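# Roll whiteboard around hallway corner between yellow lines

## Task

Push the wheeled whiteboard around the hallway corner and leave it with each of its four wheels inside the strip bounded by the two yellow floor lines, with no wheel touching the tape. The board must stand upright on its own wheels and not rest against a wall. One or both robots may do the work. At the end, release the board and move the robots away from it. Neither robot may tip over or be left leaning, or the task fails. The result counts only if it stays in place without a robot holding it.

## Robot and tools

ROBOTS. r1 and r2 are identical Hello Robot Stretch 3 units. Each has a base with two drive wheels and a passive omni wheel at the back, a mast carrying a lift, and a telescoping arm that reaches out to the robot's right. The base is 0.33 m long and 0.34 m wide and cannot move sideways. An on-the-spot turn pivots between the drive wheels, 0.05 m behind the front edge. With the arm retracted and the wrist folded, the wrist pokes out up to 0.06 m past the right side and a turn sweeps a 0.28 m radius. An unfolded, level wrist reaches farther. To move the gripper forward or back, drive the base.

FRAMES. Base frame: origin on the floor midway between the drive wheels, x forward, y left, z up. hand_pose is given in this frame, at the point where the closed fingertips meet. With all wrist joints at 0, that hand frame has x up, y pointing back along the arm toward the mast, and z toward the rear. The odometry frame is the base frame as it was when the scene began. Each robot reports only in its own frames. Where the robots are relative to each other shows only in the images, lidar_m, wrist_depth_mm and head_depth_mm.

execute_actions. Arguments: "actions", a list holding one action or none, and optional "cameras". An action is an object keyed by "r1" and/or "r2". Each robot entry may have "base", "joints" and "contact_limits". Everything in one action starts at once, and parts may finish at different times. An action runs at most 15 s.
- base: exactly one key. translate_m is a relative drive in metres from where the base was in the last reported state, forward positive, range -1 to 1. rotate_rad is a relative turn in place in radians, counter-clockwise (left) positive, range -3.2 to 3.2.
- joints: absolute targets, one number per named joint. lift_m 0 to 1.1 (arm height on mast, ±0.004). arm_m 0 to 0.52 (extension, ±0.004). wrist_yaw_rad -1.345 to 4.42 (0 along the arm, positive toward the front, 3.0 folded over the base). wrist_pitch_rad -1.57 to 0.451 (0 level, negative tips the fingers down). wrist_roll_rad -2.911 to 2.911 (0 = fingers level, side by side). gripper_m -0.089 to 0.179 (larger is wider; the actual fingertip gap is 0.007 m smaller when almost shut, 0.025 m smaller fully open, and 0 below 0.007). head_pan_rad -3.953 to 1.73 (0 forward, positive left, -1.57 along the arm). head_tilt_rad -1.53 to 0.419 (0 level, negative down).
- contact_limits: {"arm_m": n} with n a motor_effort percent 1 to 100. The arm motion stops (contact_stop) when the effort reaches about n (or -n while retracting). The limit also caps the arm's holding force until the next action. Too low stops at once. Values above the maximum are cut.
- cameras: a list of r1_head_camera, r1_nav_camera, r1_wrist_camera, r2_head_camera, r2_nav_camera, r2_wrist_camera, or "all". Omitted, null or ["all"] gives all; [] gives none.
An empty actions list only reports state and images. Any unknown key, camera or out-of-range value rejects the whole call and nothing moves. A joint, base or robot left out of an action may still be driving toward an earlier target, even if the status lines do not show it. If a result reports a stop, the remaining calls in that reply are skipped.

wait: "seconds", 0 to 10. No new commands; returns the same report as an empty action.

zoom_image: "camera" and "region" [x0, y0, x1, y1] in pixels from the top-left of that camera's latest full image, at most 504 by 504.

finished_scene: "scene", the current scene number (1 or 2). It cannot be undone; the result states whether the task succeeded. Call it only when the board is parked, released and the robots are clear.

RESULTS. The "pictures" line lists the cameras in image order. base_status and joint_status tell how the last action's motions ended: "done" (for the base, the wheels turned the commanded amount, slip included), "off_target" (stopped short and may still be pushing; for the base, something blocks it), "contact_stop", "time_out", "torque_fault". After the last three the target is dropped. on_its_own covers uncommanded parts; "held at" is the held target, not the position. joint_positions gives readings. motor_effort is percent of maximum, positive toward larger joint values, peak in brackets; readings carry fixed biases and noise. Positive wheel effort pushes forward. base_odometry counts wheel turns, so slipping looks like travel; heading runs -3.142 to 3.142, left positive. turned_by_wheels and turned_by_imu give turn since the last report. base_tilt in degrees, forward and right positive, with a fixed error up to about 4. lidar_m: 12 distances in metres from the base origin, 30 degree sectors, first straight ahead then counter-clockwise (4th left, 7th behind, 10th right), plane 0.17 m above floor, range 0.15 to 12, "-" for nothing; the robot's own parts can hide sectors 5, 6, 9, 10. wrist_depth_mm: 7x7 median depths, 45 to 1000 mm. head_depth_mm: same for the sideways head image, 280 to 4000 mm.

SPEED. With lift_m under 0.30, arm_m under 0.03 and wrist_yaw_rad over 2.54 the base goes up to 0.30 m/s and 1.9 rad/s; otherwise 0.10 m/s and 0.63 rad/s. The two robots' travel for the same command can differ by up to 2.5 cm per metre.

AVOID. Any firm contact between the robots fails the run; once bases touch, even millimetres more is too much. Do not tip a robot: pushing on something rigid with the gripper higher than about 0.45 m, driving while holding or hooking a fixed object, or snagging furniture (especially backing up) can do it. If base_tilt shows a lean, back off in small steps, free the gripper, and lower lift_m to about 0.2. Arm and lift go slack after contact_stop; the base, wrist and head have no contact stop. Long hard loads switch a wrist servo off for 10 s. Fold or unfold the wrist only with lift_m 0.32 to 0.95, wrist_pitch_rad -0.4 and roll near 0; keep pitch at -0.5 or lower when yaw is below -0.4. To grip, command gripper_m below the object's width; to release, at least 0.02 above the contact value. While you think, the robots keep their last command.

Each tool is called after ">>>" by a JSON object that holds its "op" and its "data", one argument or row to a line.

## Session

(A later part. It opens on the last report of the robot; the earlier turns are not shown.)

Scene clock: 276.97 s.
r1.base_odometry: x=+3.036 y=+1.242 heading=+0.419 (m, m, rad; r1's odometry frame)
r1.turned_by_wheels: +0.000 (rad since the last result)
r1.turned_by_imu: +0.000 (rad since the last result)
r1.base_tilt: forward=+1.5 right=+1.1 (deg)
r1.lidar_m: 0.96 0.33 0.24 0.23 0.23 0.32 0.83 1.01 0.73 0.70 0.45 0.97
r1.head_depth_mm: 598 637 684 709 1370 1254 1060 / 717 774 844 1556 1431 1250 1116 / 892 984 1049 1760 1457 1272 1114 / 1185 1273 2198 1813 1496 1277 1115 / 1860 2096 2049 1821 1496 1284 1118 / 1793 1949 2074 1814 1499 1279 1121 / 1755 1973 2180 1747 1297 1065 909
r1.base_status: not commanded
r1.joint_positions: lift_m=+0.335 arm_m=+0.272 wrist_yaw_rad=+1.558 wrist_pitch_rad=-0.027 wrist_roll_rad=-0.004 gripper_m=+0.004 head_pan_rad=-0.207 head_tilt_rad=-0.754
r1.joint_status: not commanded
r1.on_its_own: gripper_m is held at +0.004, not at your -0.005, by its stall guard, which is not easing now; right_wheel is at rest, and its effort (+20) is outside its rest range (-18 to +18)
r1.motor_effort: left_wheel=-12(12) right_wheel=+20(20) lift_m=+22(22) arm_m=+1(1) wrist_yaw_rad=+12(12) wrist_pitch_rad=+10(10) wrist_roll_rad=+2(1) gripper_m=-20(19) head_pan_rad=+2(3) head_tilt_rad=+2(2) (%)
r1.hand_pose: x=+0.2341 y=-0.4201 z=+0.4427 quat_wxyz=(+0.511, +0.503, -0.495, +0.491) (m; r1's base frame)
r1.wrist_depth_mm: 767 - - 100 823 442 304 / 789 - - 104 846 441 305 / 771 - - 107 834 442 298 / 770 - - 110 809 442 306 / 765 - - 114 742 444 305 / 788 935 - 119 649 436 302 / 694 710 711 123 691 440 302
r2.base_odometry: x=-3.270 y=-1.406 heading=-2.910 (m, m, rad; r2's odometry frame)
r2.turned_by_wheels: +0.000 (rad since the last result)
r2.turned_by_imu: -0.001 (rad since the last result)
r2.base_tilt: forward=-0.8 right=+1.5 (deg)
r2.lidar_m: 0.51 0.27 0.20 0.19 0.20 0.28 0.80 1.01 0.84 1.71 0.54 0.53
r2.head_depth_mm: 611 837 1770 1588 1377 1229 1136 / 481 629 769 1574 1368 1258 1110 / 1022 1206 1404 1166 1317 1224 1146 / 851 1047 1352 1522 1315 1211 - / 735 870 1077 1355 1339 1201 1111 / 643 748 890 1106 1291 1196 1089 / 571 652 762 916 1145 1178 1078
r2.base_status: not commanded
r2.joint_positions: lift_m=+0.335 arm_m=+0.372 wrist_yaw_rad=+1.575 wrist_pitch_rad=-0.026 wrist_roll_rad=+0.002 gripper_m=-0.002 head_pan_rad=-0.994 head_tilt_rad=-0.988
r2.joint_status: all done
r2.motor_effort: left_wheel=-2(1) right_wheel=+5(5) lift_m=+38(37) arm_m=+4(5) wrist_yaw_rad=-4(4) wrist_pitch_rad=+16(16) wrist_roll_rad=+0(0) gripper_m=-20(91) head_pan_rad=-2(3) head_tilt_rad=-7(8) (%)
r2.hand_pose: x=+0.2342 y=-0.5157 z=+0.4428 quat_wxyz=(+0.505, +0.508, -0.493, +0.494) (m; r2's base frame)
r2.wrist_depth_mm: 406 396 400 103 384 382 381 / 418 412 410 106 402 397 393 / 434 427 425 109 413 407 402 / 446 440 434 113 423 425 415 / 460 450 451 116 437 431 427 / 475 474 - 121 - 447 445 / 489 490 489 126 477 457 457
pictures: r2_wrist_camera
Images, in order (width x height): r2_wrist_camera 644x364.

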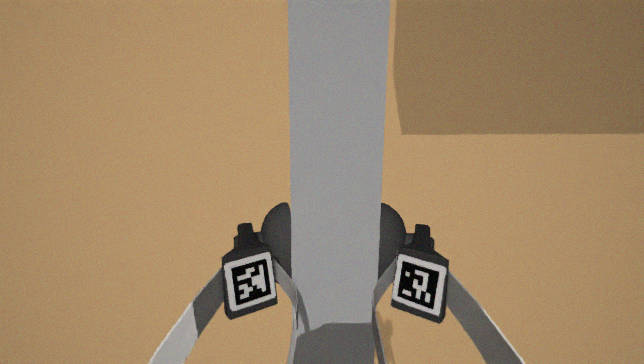

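>>> {"op": "execute_actions", "data": {
  "actions": [
    {"r1": {"base": {"translate_m": 0.20}, "joints": {"arm_m": 0.262}}, "r2": {"base": {"translate_m": -0.20}, "joints": {"arm_m": 0.187}, "contact_limits": {"arm_m": 10}}}
  ],
  "cameras": ["r1_head_camera", "r2_head_camera", "r2_wrist_camera", "r1_wrist_camera"]
}}

Scene clock: 307.47 s.
r1.base_odometry: x=+3.218 y=+1.323 heading=+0.418 (m, m, rad; r1's odometry frame)
r1.turned_by_wheels: -0.001 (rad since the last result)
r1.turned_by_imu: -0.052 (rad since the last result)
r1.base_tilt: forward=+1.4 right=+1.0 (deg)
r1.lidar_m: 1.43 0.36 0.25 0.23 0.24 0.31 0.72 1.06 0.74 0.69 0.43 0.92
r1.head_depth_mm: 470 511 559 621 641 1273 1044 / 532 585 652 701 1462 1233 1115 / 615 686 782 1665 1456 1281 1116 / 726 833 928 1754 1467 1282 1118 / 892 1053 2046 1754 1494 1280 1121 / 1150 1793 2053 1763 1502 1279 1122 / 1592 1779 1849 1818 1461 1195 1002
r1.base_status: done
r1.joint_positions: lift_m=+0.335 arm_m=+0.262 wrist_yaw_rad=+1.580 wrist_pitch_rad=-0.027 wrist_roll_rad=-0.004 gripper_m=+0.004 head_pan_rad=-0.207 head_tilt_rad=-0.754
r1.joint_status: all done
r1.on_its_own: gripper_m is held at +0.004, not at your -0.005, by its stall guard, which is not easing now; right_wheel is at rest, and its effort (+22) is outside its rest range (-18 to +18)
r1.motor_effort: left_wheel=-12(20) right_wheel=+22(41) lift_m=+21(22) arm_m=-1(2) wrist_yaw_rad=-10(18) wrist_pitch_rad=+9(9) wrist_roll_rad=+2(2) gripper_m=-17(19) head_pan_rad=+2(2) head_tilt_rad=+2(2) (%)
r1.hand_pose: x=+0.2341 y=-0.4047 z=+0.4427 quat_wxyz=(+0.506, +0.508, -0.489, +0.497) (m; r1's base frame)
r1.wrist_depth_mm: 795 - - 103 772 429 301 / 796 - - 106 793 432 298 / 817 - - 110 769 433 301 / 804 - - 114 779 436 302 / 805 - - 117 696 431 297 / 770 906 - 121 633 429 301 / 690 706 718 127 689 426 301
r2.base_odometry: x=-3.076 y=-1.360 heading=-2.910 (m, m, rad; r2's odometry frame)
r2.turned_by_wheels: +0.000 (rad since the last result)
r2.turned_by_imu: -0.002 (rad since the last result)
r2.base_tilt: forward=-0.7 right=+1.6 (deg)
r2.lidar_m: 0.72 0.27 0.20 0.20 0.20 0.28 0.81 1.01 0.75 0.87 0.40 0.74
r2.head_depth_mm: 976 2083 1817 1581 1416 1224 1126 / 573 803 1712 1556 1426 1259 1105 / 380 518 684 1495 1393 1186 - / 1076 439 547 1053 1211 1214 - / 1033 1237 1525 1511 1305 1215 1110 / 909 1056 1266 1456 1307 1196 1091 / 811 927 1078 1287 1317 1188 1085
r2.base_status: done
r2.joint_positions: lift_m=+0.335 arm_m=+0.235 wrist_yaw_rad=+1.657 wrist_pitch_rad=-0.026 wrist_roll_rad=+0.002 gripper_m=-0.002 head_pan_rad=-0.994 head_tilt_rad=-0.989
r2.joint_status: arm_m contact_stop (moved -0.136 of -0.185)
r2.on_its_own: wrist_yaw_rad is held at +1.651, not at your +1.570, by its stall guard, which is not easing now; arm_m is slack since a contact_stop, until your next command for it (your +0.187 is given up)
r2.motor_effort: left_wheel=+5(18) right_wheel=-7(20) lift_m=+38(38) arm_m=+0(11) wrist_yaw_rad=-5(58) wrist_pitch_rad=+16(16) wrist_roll_rad=+0(0) gripper_m=-18(24) head_pan_rad=-3(3) head_tilt_rad=-7(7) (%)
r2.contact_limits: arm_m 10 (drawing in: default 28, maximum 45; extending or still: default 39, maximum 63)
r2.hand_pose: x=+0.2332 y=-0.3583 z=+0.4428 quat_wxyz=(+0.485, +0.528, -0.471, +0.514) (m; r2's base frame)
r2.wrist_depth_mm: 611 616 604 107 557 549 526 / 619 643 619 110 580 572 543 / 631 657 648 114 599 576 551 / 620 676 655 117 610 605 582 / 623 716 686 121 625 607 592 / 628 721 - 125 - 636 622 / 632 719 709 130 659 647 634
pictures: r1_head_camera (sideways: a quarter turn clockwise sets it upright), r1_wrist_camera, r2_head_camera (sideways: a quarter turn clockwise sets it upright), r2_wrist_camera
Images, in order (width x height): r1_head_camera 896x504, r1_wrist_camera 644x364, r2_head_camera 896x504, r2_wrist_camera 644x364.

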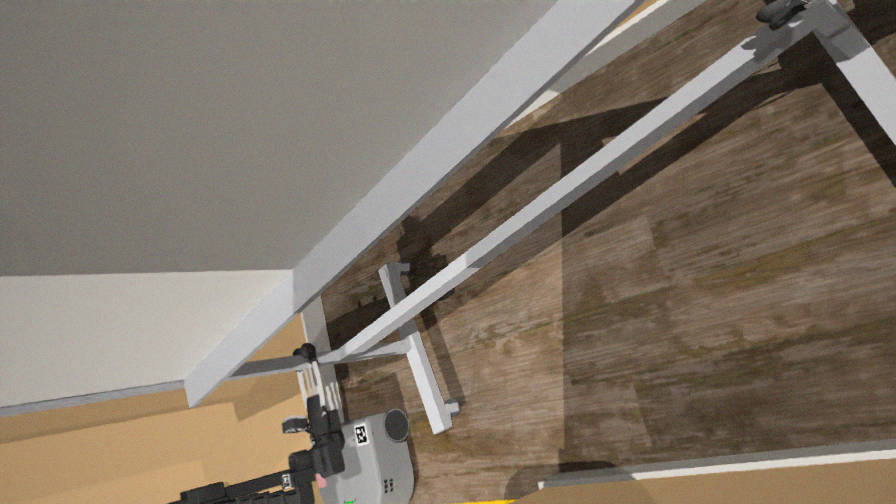

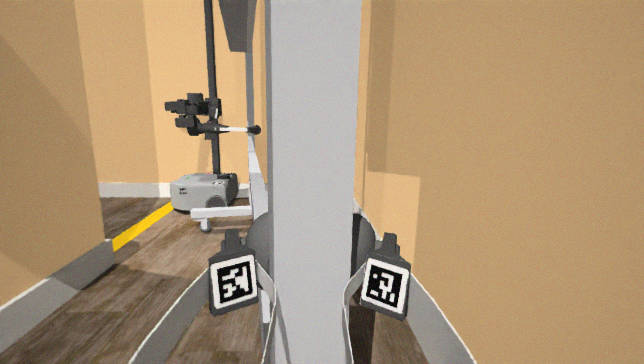

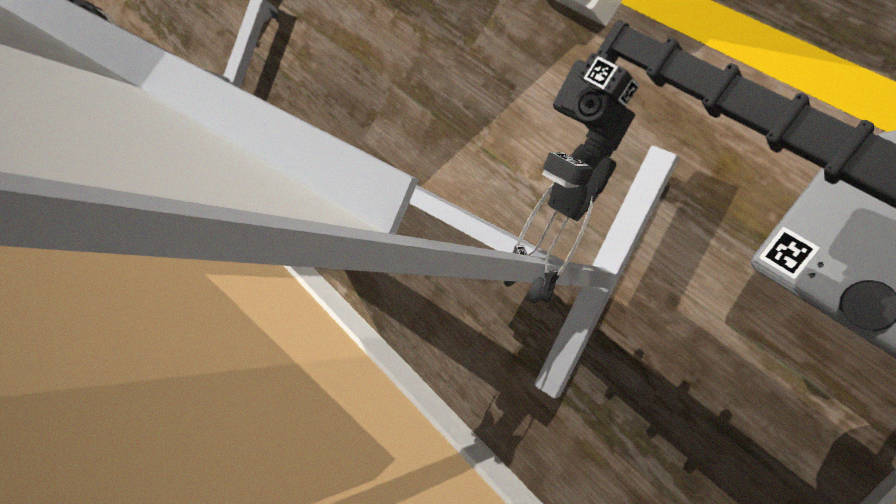

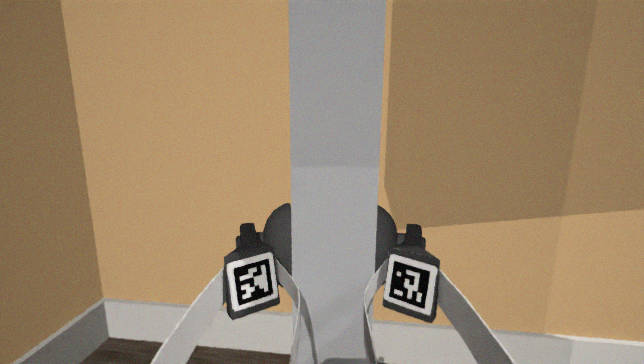

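>>> {"op": "execute_actions", "data": {
  "actions": [
    {"r1": {"base": {"rotate_rad": 0.105}}, "r2": {"base": {"translate_m": -0.08}, "joints": {"arm_m": 0.204}}}
  ],
  "cameras": ["r1_nav_camera"]
}}

Scene clock: 331.40 s.
r1.base_odometry: x=+3.218 y=+1.323 heading=+0.523 (m, m, rad; r1's odometry frame)
r1.turned_by_wheels: +0.105 (rad since the last result)
r1.turned_by_imu: +0.077 (rad since the last result)
r1.base_tilt: forward=+1.4 right=+1.1 (deg)
r1.lidar_m: 0.89 0.33 0.24 0.23 0.24 0.33 0.93 0.98 0.72 0.69 0.43 0.99
r1.head_depth_mm: 479 521 570 631 648 1277 1054 / 546 600 666 713 1462 1223 1115 / 636 710 806 1667 1429 1282 1121 / 760 872 958 1754 1498 1279 1113 / 945 1109 2058 1753 1499 1280 1112 / 1566 1831 2051 1757 1494 1281 1117 / 1593 1742 1863 1807 1216 1029 895
r1.base_status: done
r1.joint_positions: lift_m=+0.335 arm_m=+0.262 wrist_yaw_rad=+1.585 wrist_pitch_rad=-0.027 wrist_roll_rad=-0.004 gripper_m=+0.004 head_pan_rad=-0.207 head_tilt_rad=-0.754
r1.joint_status: not commanded
r1.on_its_own: gripper_m is held at +0.004, not at your -0.005, by its stall guard, which is not easing now; wrist_yaw_rad is at rest, and its effort (-15) is outside its rest range (-12 to +12)
r1.motor_effort: left_wheel=+6(25) right_wheel=-12(39) lift_m=+22(22) arm_m=-1(1) wrist_yaw_rad=-15(20) wrist_pitch_rad=+10(10) wrist_roll_rad=+1(2) gripper_m=-18(19) head_pan_rad=+3(2) head_tilt_rad=+2(1) (%)
r1.hand_pose: x=+0.2341 y=-0.4035 z=+0.4427 quat_wxyz=(+0.505, +0.509, -0.488, +0.498) (m; r1's base frame)
r1.wrist_depth_mm: 725 - - 108 - 522 338 / 745 - - 111 - 513 334 / 722 - - 115 - 504 338 / 723 - - 119 - 498 333 / 737 - - 123 930 501 331 / 721 911 - 127 768 494 330 / 652 704 718 133 700 487 330
r2.base_odometry: x=-2.998 y=-1.342 heading=-2.909 (m, m, rad; r2's odometry frame)
r2.turned_by_wheels: +0.000 (rad since the last result)
r2.turned_by_imu: -0.001 (rad since the last result)
r2.base_tilt: forward=-0.7 right=+1.6 (deg)
r2.lidar_m: 0.73 0.28 0.20 0.20 0.21 0.29 0.82 1.00 0.74 0.73 0.38 0.82
r2.head_depth_mm: 1103 2142 1812 1564 1329 1231 1128 / 692 865 1772 1565 1407 1248 1105 / 411 573 709 1498 1402 1205 1153 / 331 404 514 712 1248 1216 - / 1161 1389 1660 1514 1294 1205 1112 / 1011 1180 1415 1482 1309 1202 1090 / 908 1034 1198 1412 1333 1187 1083
r2.base_status: done
r2.joint_positions: lift_m=+0.335 arm_m=+0.204 wrist_yaw_rad=+1.634 wrist_pitch_rad=-0.026 wrist_roll_rad=+0.002 gripper_m=-0.002 head_pan_rad=-0.994 head_tilt_rad=-0.989
r2.joint_status: all done
r2.on_its_own: wrist_yaw_rad is held at +1.651, not at your +1.570, by its stall guard, which is not easing now; wrist_yaw_rad is at rest, and its effort (+13) is outside its rest range (-12 to +12)
r2.motor_effort: left_wheel=+4(7) right_wheel=-10(20) lift_m=+38(38) arm_m=-5(6) wrist_yaw_rad=+13(13) wrist_pitch_rad=+16(16) wrist_roll_rad=+0(0) gripper_m=-18(18) head_pan_rad=-3(1) head_tilt_rad=-7(7) (%)
r2.hand_pose: x=+0.2336 y=-0.3332 z=+0.4428 quat_wxyz=(+0.490, +0.522, -0.477, +0.509) (m; r2's base frame)
r2.wrist_depth_mm: 605 691 661 107 621 627 603 / 606 702 700 111 644 643 621 / 605 725 699 114 667 653 637 / 605 740 734 118 686 681 670 / 604 775 768 121 699 697 687 / 615 780 781 126 - 728 683 / 613 755 747 131 744 730 707
pictures: r1_nav_camera (sideways: a quarter turn counterclockwise sets it upright)
Images, in order (width x height): r1_nav_camera 672x504.

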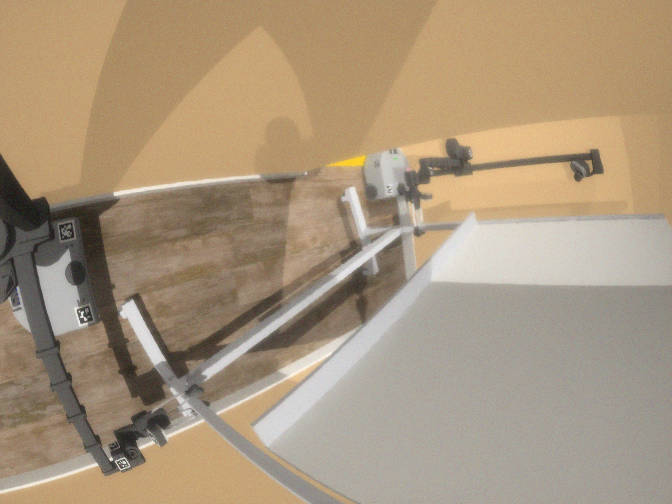

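>>> {"op": "execute_actions", "data": {
  "actions": [
    {"r1": {"base": {"translate_m": 0.105}, "joints": {"arm_m": 0.272}}, "r2": {"base": {"translate_m": -0.20}, "joints": {"arm_m": 0.168}}}
  ],
  "cameras": ["r1_nav_camera"]
}}

Scene clock: 342.90 s.
r1.base_odometry: x=+3.309 y=+1.376 heading=+0.524 (m, m, rad; r1's odometry frame)
r1.turned_by_wheels: +0.000 (rad since the last result)
r1.turned_by_imu: +0.001 (rad since the last result)
r1.base_tilt: forward=+1.5 right=+1.0 (deg)
r1.lidar_m: 0.88 0.33 0.24 0.23 0.24 0.33 0.93 0.98 0.72 0.69 0.45 0.99
r1.head_depth_mm: 432 473 524 591 630 1283 1051 / 475 528 594 680 1424 1228 1115 / 531 596 684 743 1500 1253 1116 / 602 688 806 1703 1430 1281 1122 / 694 813 942 1759 1505 1279 1115 / 820 994 1938 1698 1501 1279 1118 / 1002 1221 1834 1730 1208 1027 891
r1.base_status: done
r1.joint_positions: lift_m=+0.335 arm_m=+0.272 wrist_yaw_rad=+1.585 wrist_pitch_rad=-0.027 wrist_roll_rad=-0.004 gripper_m=+0.004 head_pan_rad=-0.207 head_tilt_rad=-0.754
r1.joint_status: all done
r1.on_its_own: gripper_m is held at +0.004, not at your -0.005, by its stall guard, which is not easing now; wrist_yaw_rad is at rest, and its effort (-15) is outside its rest range (-12 to +12)
r1.motor_effort: left_wheel=+4(18) right_wheel=-9(30) lift_m=+21(22) arm_m=+2(3) wrist_yaw_rad=-15(16) wrist_pitch_rad=+10(9) wrist_roll_rad=+1(2) gripper_m=-18(17) head_pan_rad=+3(3) head_tilt_rad=+2(2) (%)
r1.hand_pose: x=+0.2341 y=-0.4132 z=+0.4427 quat_wxyz=(+0.505, +0.509, -0.488, +0.498) (m; r1's base frame)
r1.wrist_depth_mm: 735 - - 109 - 503 324 / 733 - - 113 - 490 327 / 729 - - 117 - 492 326 / 714 - - 121 - 490 323 / 745 - - 125 943 488 325 / 729 951 - 130 764 484 318 / 672 711 676 136 716 475 317
r2.base_odometry: x=-2.803 y=-1.296 heading=-2.909 (m, m, rad; r2's odometry frame)
r2.turned_by_wheels: +0.000 (rad since the last result)
r2.turned_by_imu: -0.002 (rad since the last result)
r2.base_tilt: forward=-0.7 right=+1.6 (deg)
r2.lidar_m: 0.74 0.28 0.21 0.20 0.21 0.29 0.83 1.00 0.74 0.72 0.35 1.03
r2.head_depth_mm: 2462 1870 1816 1047 1297 1242 1133 / 2378 2090 1790 1562 1364 1235 1105 / 790 833 1683 1537 1389 1199 1151 / 330 433 626 658 1346 1201 - / 1368 1598 1648 1471 1200 1213 1107 / 1291 1502 1670 1494 1327 1194 1088 / 1137 1307 1523 1481 1322 1186 1081
r2.base_status: done
r2.joint_positions: lift_m=+0.335 arm_m=+0.168 wrist_yaw_rad=+1.653 wrist_pitch_rad=-0.026 wrist_roll_rad=+0.002 gripper_m=-0.002 head_pan_rad=-0.994 head_tilt_rad=-0.989
r2.joint_status: all done
r2.on_its_own: wrist_yaw_rad is held at +1.651, not at your +1.570, by its stall guard, which is not easing now
r2.motor_effort: left_wheel=+6(11) right_wheel=-12(19) lift_m=+37(38) arm_m=+3(7) wrist_yaw_rad=-2(41) wrist_pitch_rad=+16(16) wrist_roll_rad=+0(0) gripper_m=-18(21) head_pan_rad=-3(2) head_tilt_rad=-7(7) (%)
r2.hand_pose: x=+0.2333 y=-0.2918 z=+0.4428 quat_wxyz=(+0.486, +0.527, -0.472, +0.513) (m; r2's base frame)
r2.wrist_depth_mm: 545 748 871 108 799 786 767 / 548 757 891 111 816 804 785 / 556 748 913 115 861 824 809 / 554 779 938 119 856 873 843 / 553 753 - 122 901 864 851 / 559 769 - 126 - 882 882 / 558 714 746 132 749 755 770
pictures: r1_nav_camera (sideways: a quarter turn counterclockwise sets it upright)
Images, in order (width x height): r1_nav_camera 672x504.

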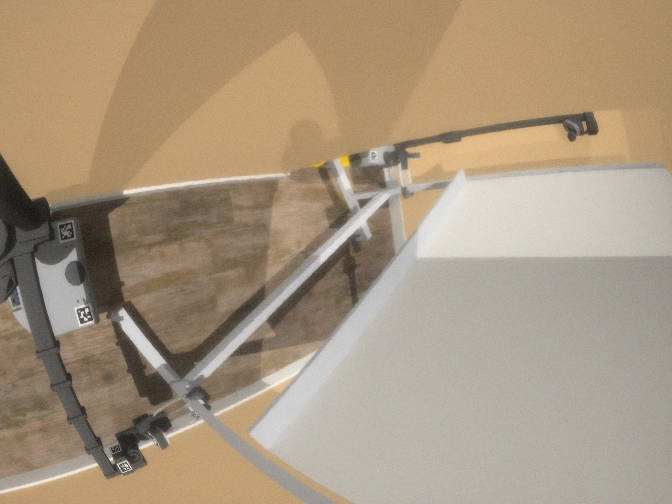

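>>> {"op": "execute_actions", "data": {
  "actions": [
    {"r1": {"base": {"translate_m": 0.148}, "joints": {"arm_m": 0.278}}, "r2": {"base": {"translate_m": -0.20}, "joints": {"arm_m": 0.128}}}
  ],
  "cameras": ["r1_nav_camera", "r2_head_camera"]
}}

Scene clock: 354.70 s.
r1.base_odometry: x=+3.438 y=+1.450 heading=+0.524 (m, m, rad; r1's odometry frame)
r1.turned_by_wheels: +0.000 (rad since the last result)
r1.turned_by_imu: +0.001 (rad since the last result)
r1.base_tilt: forward=+1.4 right=+1.0 (deg)
r1.lidar_m: 1.29 0.33 0.24 0.23 0.24 0.33 0.93 0.98 0.72 0.69 0.45 0.99
r1.head_depth_mm: 387 428 482 550 601 1276 1006 / 417 465 528 614 665 1226 1115 / 451 511 589 683 1463 1228 1117 / 492 564 660 744 1493 1281 1111 / 542 630 754 1666 1431 1281 1113 / 605 716 854 1727 1495 1280 1119 / 681 829 979 1654 1276 1020 888
r1.base_status: done
r1.joint_positions: lift_m=+0.335 arm_m=+0.278 wrist_yaw_rad=+1.579 wrist_pitch_rad=-0.027 wrist_roll_rad=-0.004 gripper_m=+0.004 head_pan_rad=-0.207 head_tilt_rad=-0.754
r1.joint_status: all done
r1.on_its_own: gripper_m is held at +0.004, not at your -0.005, by its stall guard, which is not easing now
r1.motor_effort: left_wheel=+2(18) right_wheel=-6(30) lift_m=+22(22) arm_m=+2(2) wrist_yaw_rad=-9(24) wrist_pitch_rad=+10(10) wrist_roll_rad=+2(2) gripper_m=-14(19) head_pan_rad=+3(2) head_tilt_rad=+1(2) (%)
r1.hand_pose: x=+0.2341 y=-0.4207 z=+0.4427 quat_wxyz=(+0.506, +0.508, -0.490, +0.496) (m; r1's base frame)
r1.wrist_depth_mm: - - - 109 - 471 321 / - - - 113 998 482 315 / - - - 117 - 474 315 / 731 - - 121 963 480 318 / 735 - - 126 820 475 310 / 749 897 - 129 719 464 315 / 671 711 240 135 689 459 310
r2.base_odometry: x=-2.609 y=-1.250 heading=-2.908 (m, m, rad; r2's odometry frame)
r2.turned_by_wheels: +0.000 (rad since the last result)
r2.turned_by_imu: -0.002 (rad since the last result)
r2.base_tilt: forward=-0.9 right=+1.6 (deg)
r2.lidar_m: 0.75 0.28 0.21 0.20 0.21 0.29 0.84 1.00 0.74 0.71 0.32 1.23
r2.head_depth_mm: 633 727 853 1036 1295 1246 1131 / 2353 807 928 1147 1358 1212 1102 / 2314 2068 1758 1360 1367 1200 - / 981 818 731 1475 1360 1204 - / 419 322 404 578 1282 1179 1116 / 1506 1762 1710 1500 1330 1179 1083 / 1399 1584 1674 1477 1333 1185 1077
r2.base_status: done
r2.joint_positions: lift_m=+0.335 arm_m=+0.128 wrist_yaw_rad=+1.657 wrist_pitch_rad=-0.026 wrist_roll_rad=+0.002 gripper_m=-0.002 head_pan_rad=-0.994 head_tilt_rad=-0.989
r2.joint_status: all done
r2.on_its_own: wrist_yaw_rad is held at +1.651, not at your +1.570, by its stall guard, which is not easing now
r2.motor_effort: left_wheel=+6(10) right_wheel=-13(21) lift_m=+38(38) arm_m=+2(7) wrist_yaw_rad=-5(38) wrist_pitch_rad=+16(16) wrist_roll_rad=+0(0) gripper_m=-19(22) head_pan_rad=-3(3) head_tilt_rad=-7(7) (%)
r2.hand_pose: x=+0.2332 y=-0.2509 z=+0.4428 quat_wxyz=(+0.485, +0.528, -0.471, +0.514) (m; r2's base frame)
r2.wrist_depth_mm: 508 687 - 112 997 952 920 / 513 692 - 116 - - 962 / 517 698 - 120 - - - / 510 717 - 123 - - - / 522 708 - 127 - - - / 522 710 894 132 137 - - / 519 683 759 138 748 250 250
pictures: r1_nav_camera (sideways: a quarter turn counterclockwise sets it upright), r2_head_camera (sideways: a quarter turn clockwise sets it upright)
Images, in order (width x height): r1_nav_camera 672x504, r2_head_camera 896x504.

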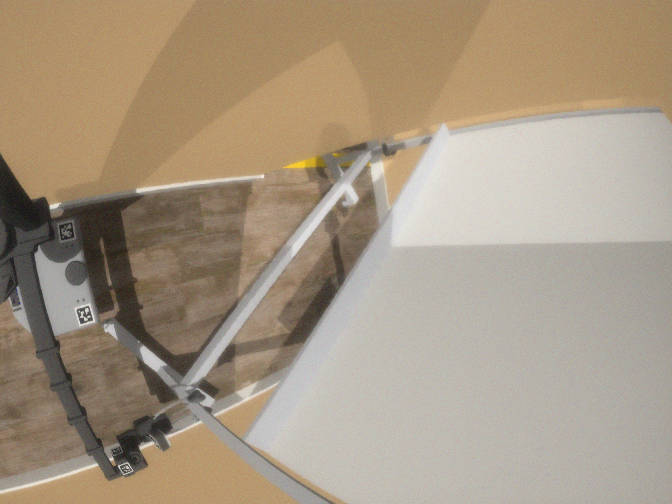

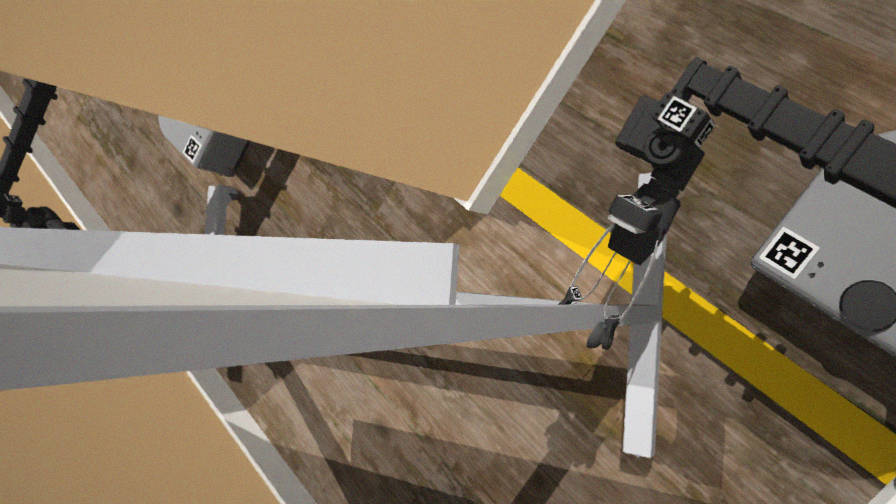

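>>> {"op": "execute_actions", "data": {
  "actions": [
    {"r1": {"base": {"translate_m": 0.44}}, "r2": {"base": {"translate_m": -0.40}, "joints": {"arm_m": 0.093, "head_pan_rad": -0.6, "head_tilt_rad": -0.9}}}
  ],
  "cameras": ["r1_nav_camera", "r2_head_camera", "r1_wrist_camera", "r2_wrist_camera"]
}}

Scene clock: 370.27 s.
r1.base_odometry: x=+3.819 y=+1.669 heading=+0.523 (m, m, rad; r1's odometry frame)
r1.turned_by_wheels: -0.001 (rad since the last result)
r1.turned_by_imu: +0.001 (rad since the last result)
r1.base_tilt: forward=+1.5 right=+1.0 (deg)
r1.lidar_m: 1.30 0.32 0.24 0.23 0.24 0.33 0.92 0.98 0.72 0.70 0.43 1.00
r1.head_depth_mm: 285 309 356 419 511 561 975 / 289 320 370 440 540 1200 1078 / 294 331 385 461 574 1235 1115 / 300 343 401 485 587 1276 1115 / 310 356 420 512 602 1229 1119 / 320 370 440 540 632 1231 1120 / 332 387 462 575 666 1228 891
r1.base_status: done
r1.joint_positions: lift_m=+0.335 arm_m=+0.278 wrist_yaw_rad=+1.677 wrist_pitch_rad=-0.027 wrist_roll_rad=-0.003 gripper_m=+0.004 head_pan_rad=-0.207 head_tilt_rad=-0.754
r1.joint_status: not commanded
r1.on_its_own: wrist_yaw_rad is held at +1.676, not at your +1.570, by its stall guard, which is not easing now; gripper_m is held at +0.004, not at your -0.005, by its stall guard, which is not easing now
r1.motor_effort: left_wheel=-11(15) right_wheel=+17(30) lift_m=+22(21) arm_m=+1(1) wrist_yaw_rad=+0(51) wrist_pitch_rad=+10(10) wrist_roll_rad=+1(1) gripper_m=-16(19) head_pan_rad=+3(3) head_tilt_rad=+2(2) (%)
r1.hand_pose: x=+0.2327 y=-0.3958 z=+0.4427 quat_wxyz=(+0.481, +0.531, -0.465, +0.520) (m; r1's base frame)
r1.wrist_depth_mm: - - - 106 - 621 379 / - - - 110 - 626 376 / - - - 114 - 600 377 / - - - 118 - 608 374 / 469 - - 123 - 587 371 / 855 296 881 125 923 596 368 / 697 273 217 131 719 583 360
r2.base_odometry: x=-2.220 y=-1.157 heading=-2.908 (m, m, rad; r2's odometry frame)
r2.turned_by_wheels: +0.000 (rad since the last result)
r2.turned_by_imu: -0.004 (rad since the last result)
r2.base_tilt: forward=-0.8 right=+1.6 (deg)
r2.lidar_m: 0.78 0.29 0.22 0.21 0.22 0.30 0.86 0.99 0.73 0.71 0.28 0.28
r2.head_depth_mm: 747 830 921 1037 1185 1245 1152 / - - 1034 1203 1362 1265 1165 / 373 383 328 382 1340 1281 1104 / 1142 1594 1394 1120 984 1112 1141 / 1654 1956 1874 1618 1400 1235 1100 / 1554 1786 1869 1586 1375 1214 1095 / 1464 1681 1834 1571 1373 1210 1096
r2.base_status: done
r2.joint_positions: lift_m=+0.335 arm_m=+0.093 wrist_yaw_rad=+1.701 wrist_pitch_rad=-0.025 wrist_roll_rad=+0.001 gripper_m=+0.001 head_pan_rad=-0.607 head_tilt_rad=-0.902
r2.joint_status: all done
r2.on_its_own: wrist_yaw_rad is held at +1.694, not at your +1.570, by its stall guard, which is not easing now
r2.motor_effort: left_wheel=+2(9) right_wheel=-3(19) lift_m=+38(38) arm_m=-1(9) wrist_yaw_rad=-6(22) wrist_pitch_rad=+15(16) wrist_roll_rad=+0(0) gripper_m=-16(24) head_pan_rad=+3(28) head_tilt_rad=+2(17) (%)
r2.hand_pose: x=+0.2320 y=-0.2049 z=+0.4431 quat_wxyz=(+0.473, +0.538, -0.460, +0.525) (m; r2's base frame)
r2.wrist_depth_mm: 451 610 932 105 - - - / 451 602 972 109 - - - / 459 620 - 112 - - - / 460 612 - 117 - - - / 465 627 930 121 - - - / 468 629 839 124 - 352 - / 475 613 754 130 238 743 770
pictures: r1_nav_camera (sideways: a quarter turn counterclockwise sets it upright), r1_wrist_camera, r2_head_camera (sideways: a quarter turn clockwise sets it upright), r2_wrist_camera
Images, in order (width x height): r1_nav_camera 672x504, r1_wrist_camera 644x364, r2_head_camera 896x504, r2_wrist_camera 644x364.

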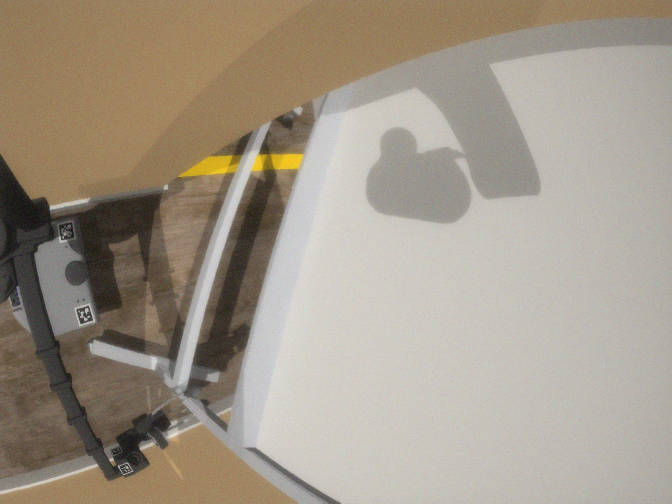

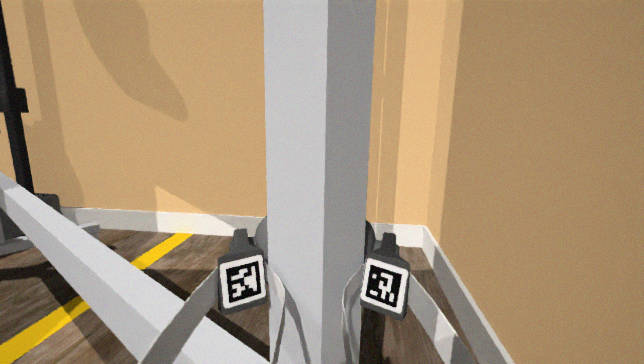

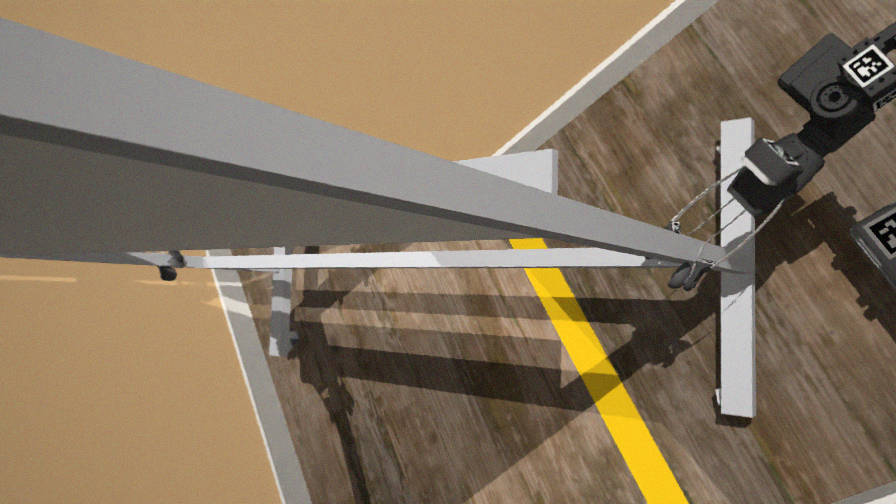

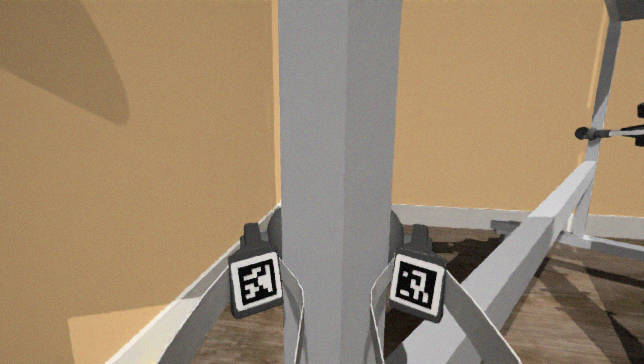

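>>> {"op": "execute_actions", "data": {
  "actions": [
    {"r1": {"base": {"translate_m": 0.28}, "joints": {"arm_m": 0.248}}, "r2": {"base": {"translate_m": -0.145}, "joints": {"head_pan_rad": -0.35}}}
  ],
  "cameras": ["r1_nav_camera", "r2_head_camera"]
}}

Scene clock: 405.47 s.
r1.base_odometry: x=+4.061 y=+1.809 heading=+0.522 (m, m, rad; r1's odometry frame)
r1.turned_by_wheels: -0.001 (rad since the last result)
r1.turned_by_imu: +0.001 (rad since the last result)
r1.base_tilt: forward=+1.5 right=+1.0 (deg)
r1.lidar_m: 1.02 1.07 0.23 0.23 0.23 0.32 0.92 0.99 0.73 0.70 0.41 1.00
r1.head_depth_mm: - - 297 348 435 515 983 / - - 299 351 440 526 1080 / - - 298 355 446 526 1079 / - - 301 359 452 531 1079 / - - 301 363 459 538 1079 / - - 303 367 465 549 1081 / - - 306 371 471 550 1081
r1.base_status: done
r1.joint_positions: lift_m=+0.335 arm_m=+0.248 wrist_yaw_rad=+1.645 wrist_pitch_rad=-0.027 wrist_roll_rad=-0.003 gripper_m=+0.004 head_pan_rad=-0.207 head_tilt_rad=-0.754
r1.joint_status: all done
r1.on_its_own: wrist_yaw_rad is held at +1.676, not at your +1.570, by its stall guard, which is still easing; gripper_m is held at +0.004, not at your -0.005, by its stall guard, which is not easing now; right_wheel is at rest, and its effort (+24) is outside its rest range (-18 to +18)
r1.motor_effort: left_wheel=-16(17) right_wheel=+24(27) lift_m=+21(22) arm_m=-1(4) wrist_yaw_rad=+30(64) wrist_pitch_rad=+10(10) wrist_roll_rad=+1(1) gripper_m=-18(20) head_pan_rad=+3(2) head_tilt_rad=+2(2) (%)
r1.hand_pose: x=+0.2334 y=-0.3741 z=+0.4426 quat_wxyz=(+0.489, +0.524, -0.473, +0.512) (m; r1's base frame)
r1.wrist_depth_mm: 937 909 872 103 814 631 406 / 975 929 905 107 865 631 394 / - 978 940 111 900 608 396 / - - 962 115 933 604 392 / - - - 119 946 597 393 / 929 916 931 122 885 580 387 / 220 216 724 128 714 578 382
r2.base_odometry: x=-2.078 y=-1.123 heading=-2.908 (m, m, rad; r2's odometry frame)
r2.turned_by_wheels: +0.000 (rad since the last result)
r2.turned_by_imu: -0.003 (rad since the last result)
r2.base_tilt: forward=-0.9 right=+1.6 (deg)
r2.lidar_m: 0.79 0.30 0.22 0.21 0.22 0.30 0.87 0.99 0.73 0.70 0.27 0.27
r2.head_depth_mm: 320 315 318 330 1297 1263 1148 / 456 443 431 421 482 1270 1153 / 793 752 722 1534 1049 938 1112 / 1666 1929 1878 1602 1380 1223 1116 / 1629 1889 1868 1630 1395 1235 1101 / 1578 1840 1880 1591 1382 1223 1092 / 1514 1762 1865 1571 1375 1186 1042
r2.base_status: done
r2.joint_positions: lift_m=+0.335 arm_m=+0.093 wrist_yaw_rad=+1.719 wrist_pitch_rad=-0.025 wrist_roll_rad=+0.001 gripper_m=+0.001 head_pan_rad=-0.357 head_tilt_rad=-0.902
r2.joint_status: all done
r2.on_its_own: wrist_yaw_rad is held at +1.694, not at your +1.570, by its stall guard, which is still easing
r2.motor_effort: left_wheel=+1(5) right_wheel=+8(22) lift_m=+38(39) arm_m=-1(1) wrist_yaw_rad=-20(19) wrist_pitch_rad=+16(16) wrist_roll_rad=+0(0) gripper_m=-17(20) head_pan_rad=+4(24) head_tilt_rad=+1(2) (%)
r2.hand_pose: x=+0.2314 y=-0.2004 z=+0.4430 quat_wxyz=(+0.468, +0.542, -0.455, +0.529) (m; r2's base frame)
r2.wrist_depth_mm: 445 593 913 103 - - - / 447 593 934 106 - - - / 449 597 958 109 - - - / 454 606 963 113 - - - / 457 607 895 115 399 - - / 458 610 - 119 - - 857 / 462 593 744 124 247 753 699
pictures: r1_nav_camera (sideways: a quarter turn counterclockwise sets it upright), r2_head_camera (sideways: a quarter turn clockwise sets it upright)
Images, in order (width x height): r1_nav_camera 672x504, r2_head_camera 896x504.

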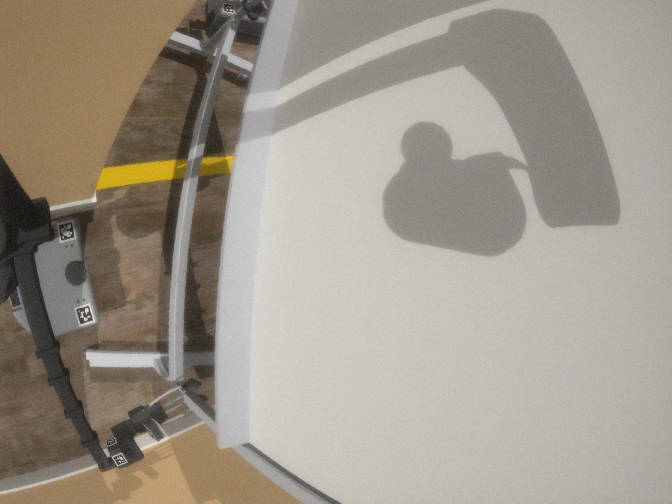

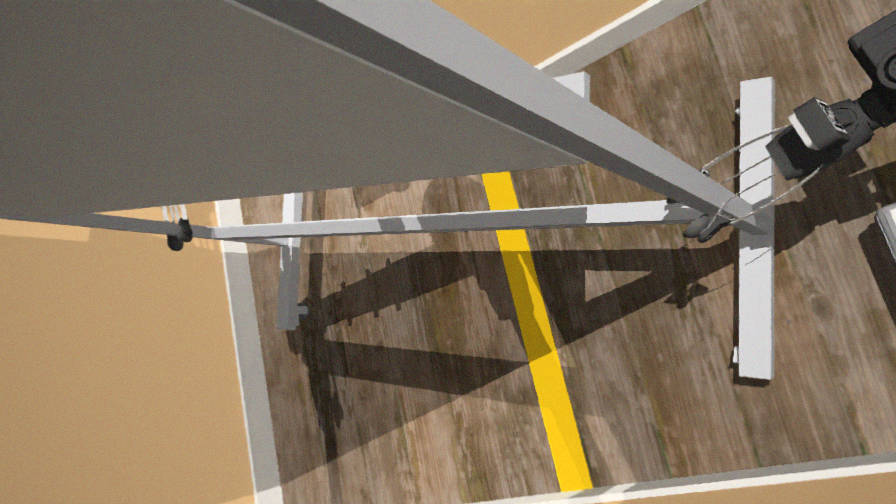

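>>> {"op": "execute_actions", "data": {
  "actions": [
    {"r1": {"base": {"translate_m": 0.29}}, "r2": {"base": {"translate_m": -0.06}, "joints": {"head_pan_rad": -0.15}}}
  ],
  "cameras": ["r1_nav_camera", "r2_head_camera", "r1_wrist_camera"]
}}

Scene clock: 412.83 s.
r1.base_odometry: x=+4.313 y=+1.954 heading=+0.522 (m, m, rad; r1's odometry frame)
r1.turned_by_wheels: +0.000 (rad since the last result)
r1.turned_by_imu: +0.001 (rad since the last result)
r1.base_tilt: forward=+1.4 right=+1.1 (deg)
r1.lidar_m: 0.74 0.76 0.94 0.67 0.29 0.32 0.91 0.98 0.73 0.70 0.41 0.76
r1.head_depth_mm: - - - 297 362 495 830 / - - - 292 350 483 815 / - - - 288 338 462 800 / - - - - 327 441 486 / - - - - 317 423 477 / - - - - 310 406 468 / - - - - 307 390 464
r1.base_status: done
r1.joint_positions: lift_m=+0.335 arm_m=+0.248 wrist_yaw_rad=+1.625 wrist_pitch_rad=-0.027 wrist_roll_rad=-0.003 gripper_m=+0.004 head_pan_rad=-0.207 head_tilt_rad=-0.754
r1.joint_status: not commanded
r1.on_its_own: wrist_yaw_rad is held at +1.630, not at your +1.570, by its stall guard, which is not easing now; gripper_m is held at +0.004, not at your -0.005, by its stall guard, which is not easing now
r1.motor_effort: left_wheel=-7(19) right_wheel=+13(28) lift_m=+22(21) arm_m=-3(3) wrist_yaw_rad=+3(78) wrist_pitch_rad=+10(10) wrist_roll_rad=+0(1) gripper_m=-18(22) head_pan_rad=+2(2) head_tilt_rad=+2(2) (%)
r1.hand_pose: x=+0.2337 y=-0.3793 z=+0.4426 quat_wxyz=(+0.494, +0.519, -0.478, +0.508) (m; r1's base frame)
r1.wrist_depth_mm: 633 622 610 102 592 564 390 / 644 648 628 105 612 594 389 / 668 664 644 109 629 605 385 / 697 686 667 114 643 591 385 / 712 700 689 116 659 577 380 / 751 720 - 122 669 581 380 / 729 716 710 126 695 563 375
r2.base_odometry: x=-2.020 y=-1.110 heading=-2.909 (m, m, rad; r2's odometry frame)
r2.turned_by_wheels: +0.000 (rad since the last result)
r2.turned_by_imu: -0.002 (rad since the last result)
r2.base_tilt: forward=-0.7 right=+1.5 (deg)
r2.lidar_m: 0.79 0.30 0.22 0.21 0.22 0.30 0.87 0.99 0.73 0.70 0.27 0.26
r2.head_depth_mm: 398 394 389 387 400 1286 1131 / 551 545 537 530 526 1113 1130 / 901 891 1859 1581 1384 936 1085 / 1646 1845 1837 1616 1406 1245 1076 / 1634 1927 1864 1628 1389 1234 1069 / 1615 1884 1835 1574 1385 1231 1096 / 1286 1198 1118 1057 999 949 908
r2.base_status: done
r2.joint_positions: lift_m=+0.335 arm_m=+0.093 wrist_yaw_rad=+1.779 wrist_pitch_rad=-0.025 wrist_roll_rad=+0.002 gripper_m=+0.001 head_pan_rad=-0.157 head_tilt_rad=-0.902
r2.joint_status: all done
r2.on_its_own: wrist_yaw_rad is held at +1.783, not at your +1.570, by its stall guard, which is not easing now
r2.motor_effort: left_wheel=+2(11) right_wheel=+2(27) lift_m=+37(38) arm_m=-1(1) wrist_yaw_rad=+4(23) wrist_pitch_rad=+15(15) wrist_roll_rad=+0(0) gripper_m=-17(20) head_pan_rad=+3(21) head_tilt_rad=+2(2) (%)
r2.hand_pose: x=+0.2287 y=-0.1853 z=+0.4432 quat_wxyz=(+0.452, +0.555, -0.439, +0.543) (m; r2's base frame)
r2.wrist_depth_mm: 418 537 797 105 - - - / 419 547 819 108 - - 707 / 424 565 836 111 - - - / 422 562 851 115 - - - / 433 569 812 118 - - 927 / 434 573 749 122 - 820 772 / 443 564 753 127 706 770 746
pictures: r1_nav_camera (sideways: a quarter turn counterclockwise sets it upright), r1_wrist_camera, r2_head_camera (sideways: a quarter turn clockwise sets it upright)
Images, in order (width x height): r1_nav_camera 672x504, r1_wrist_camera 644x364, r2_head_camera 896x504.

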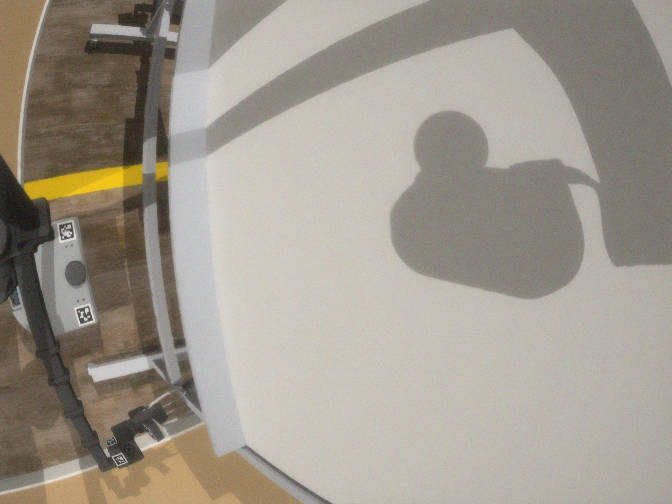

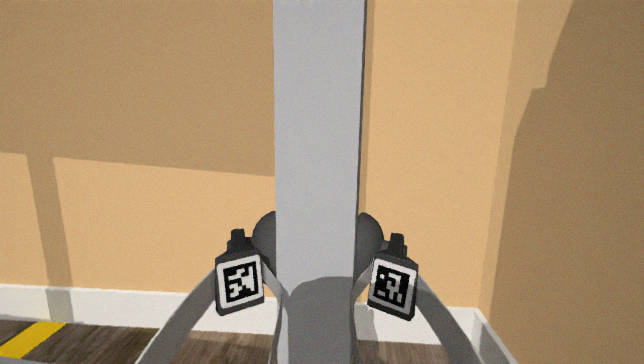

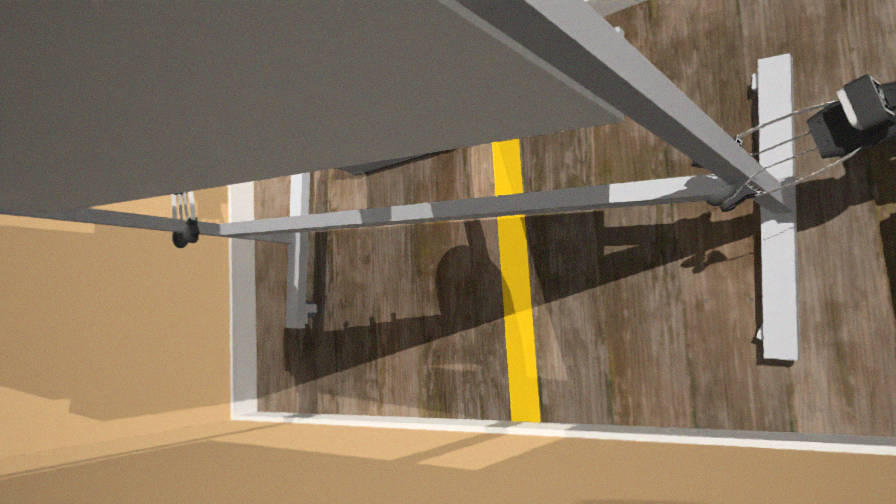

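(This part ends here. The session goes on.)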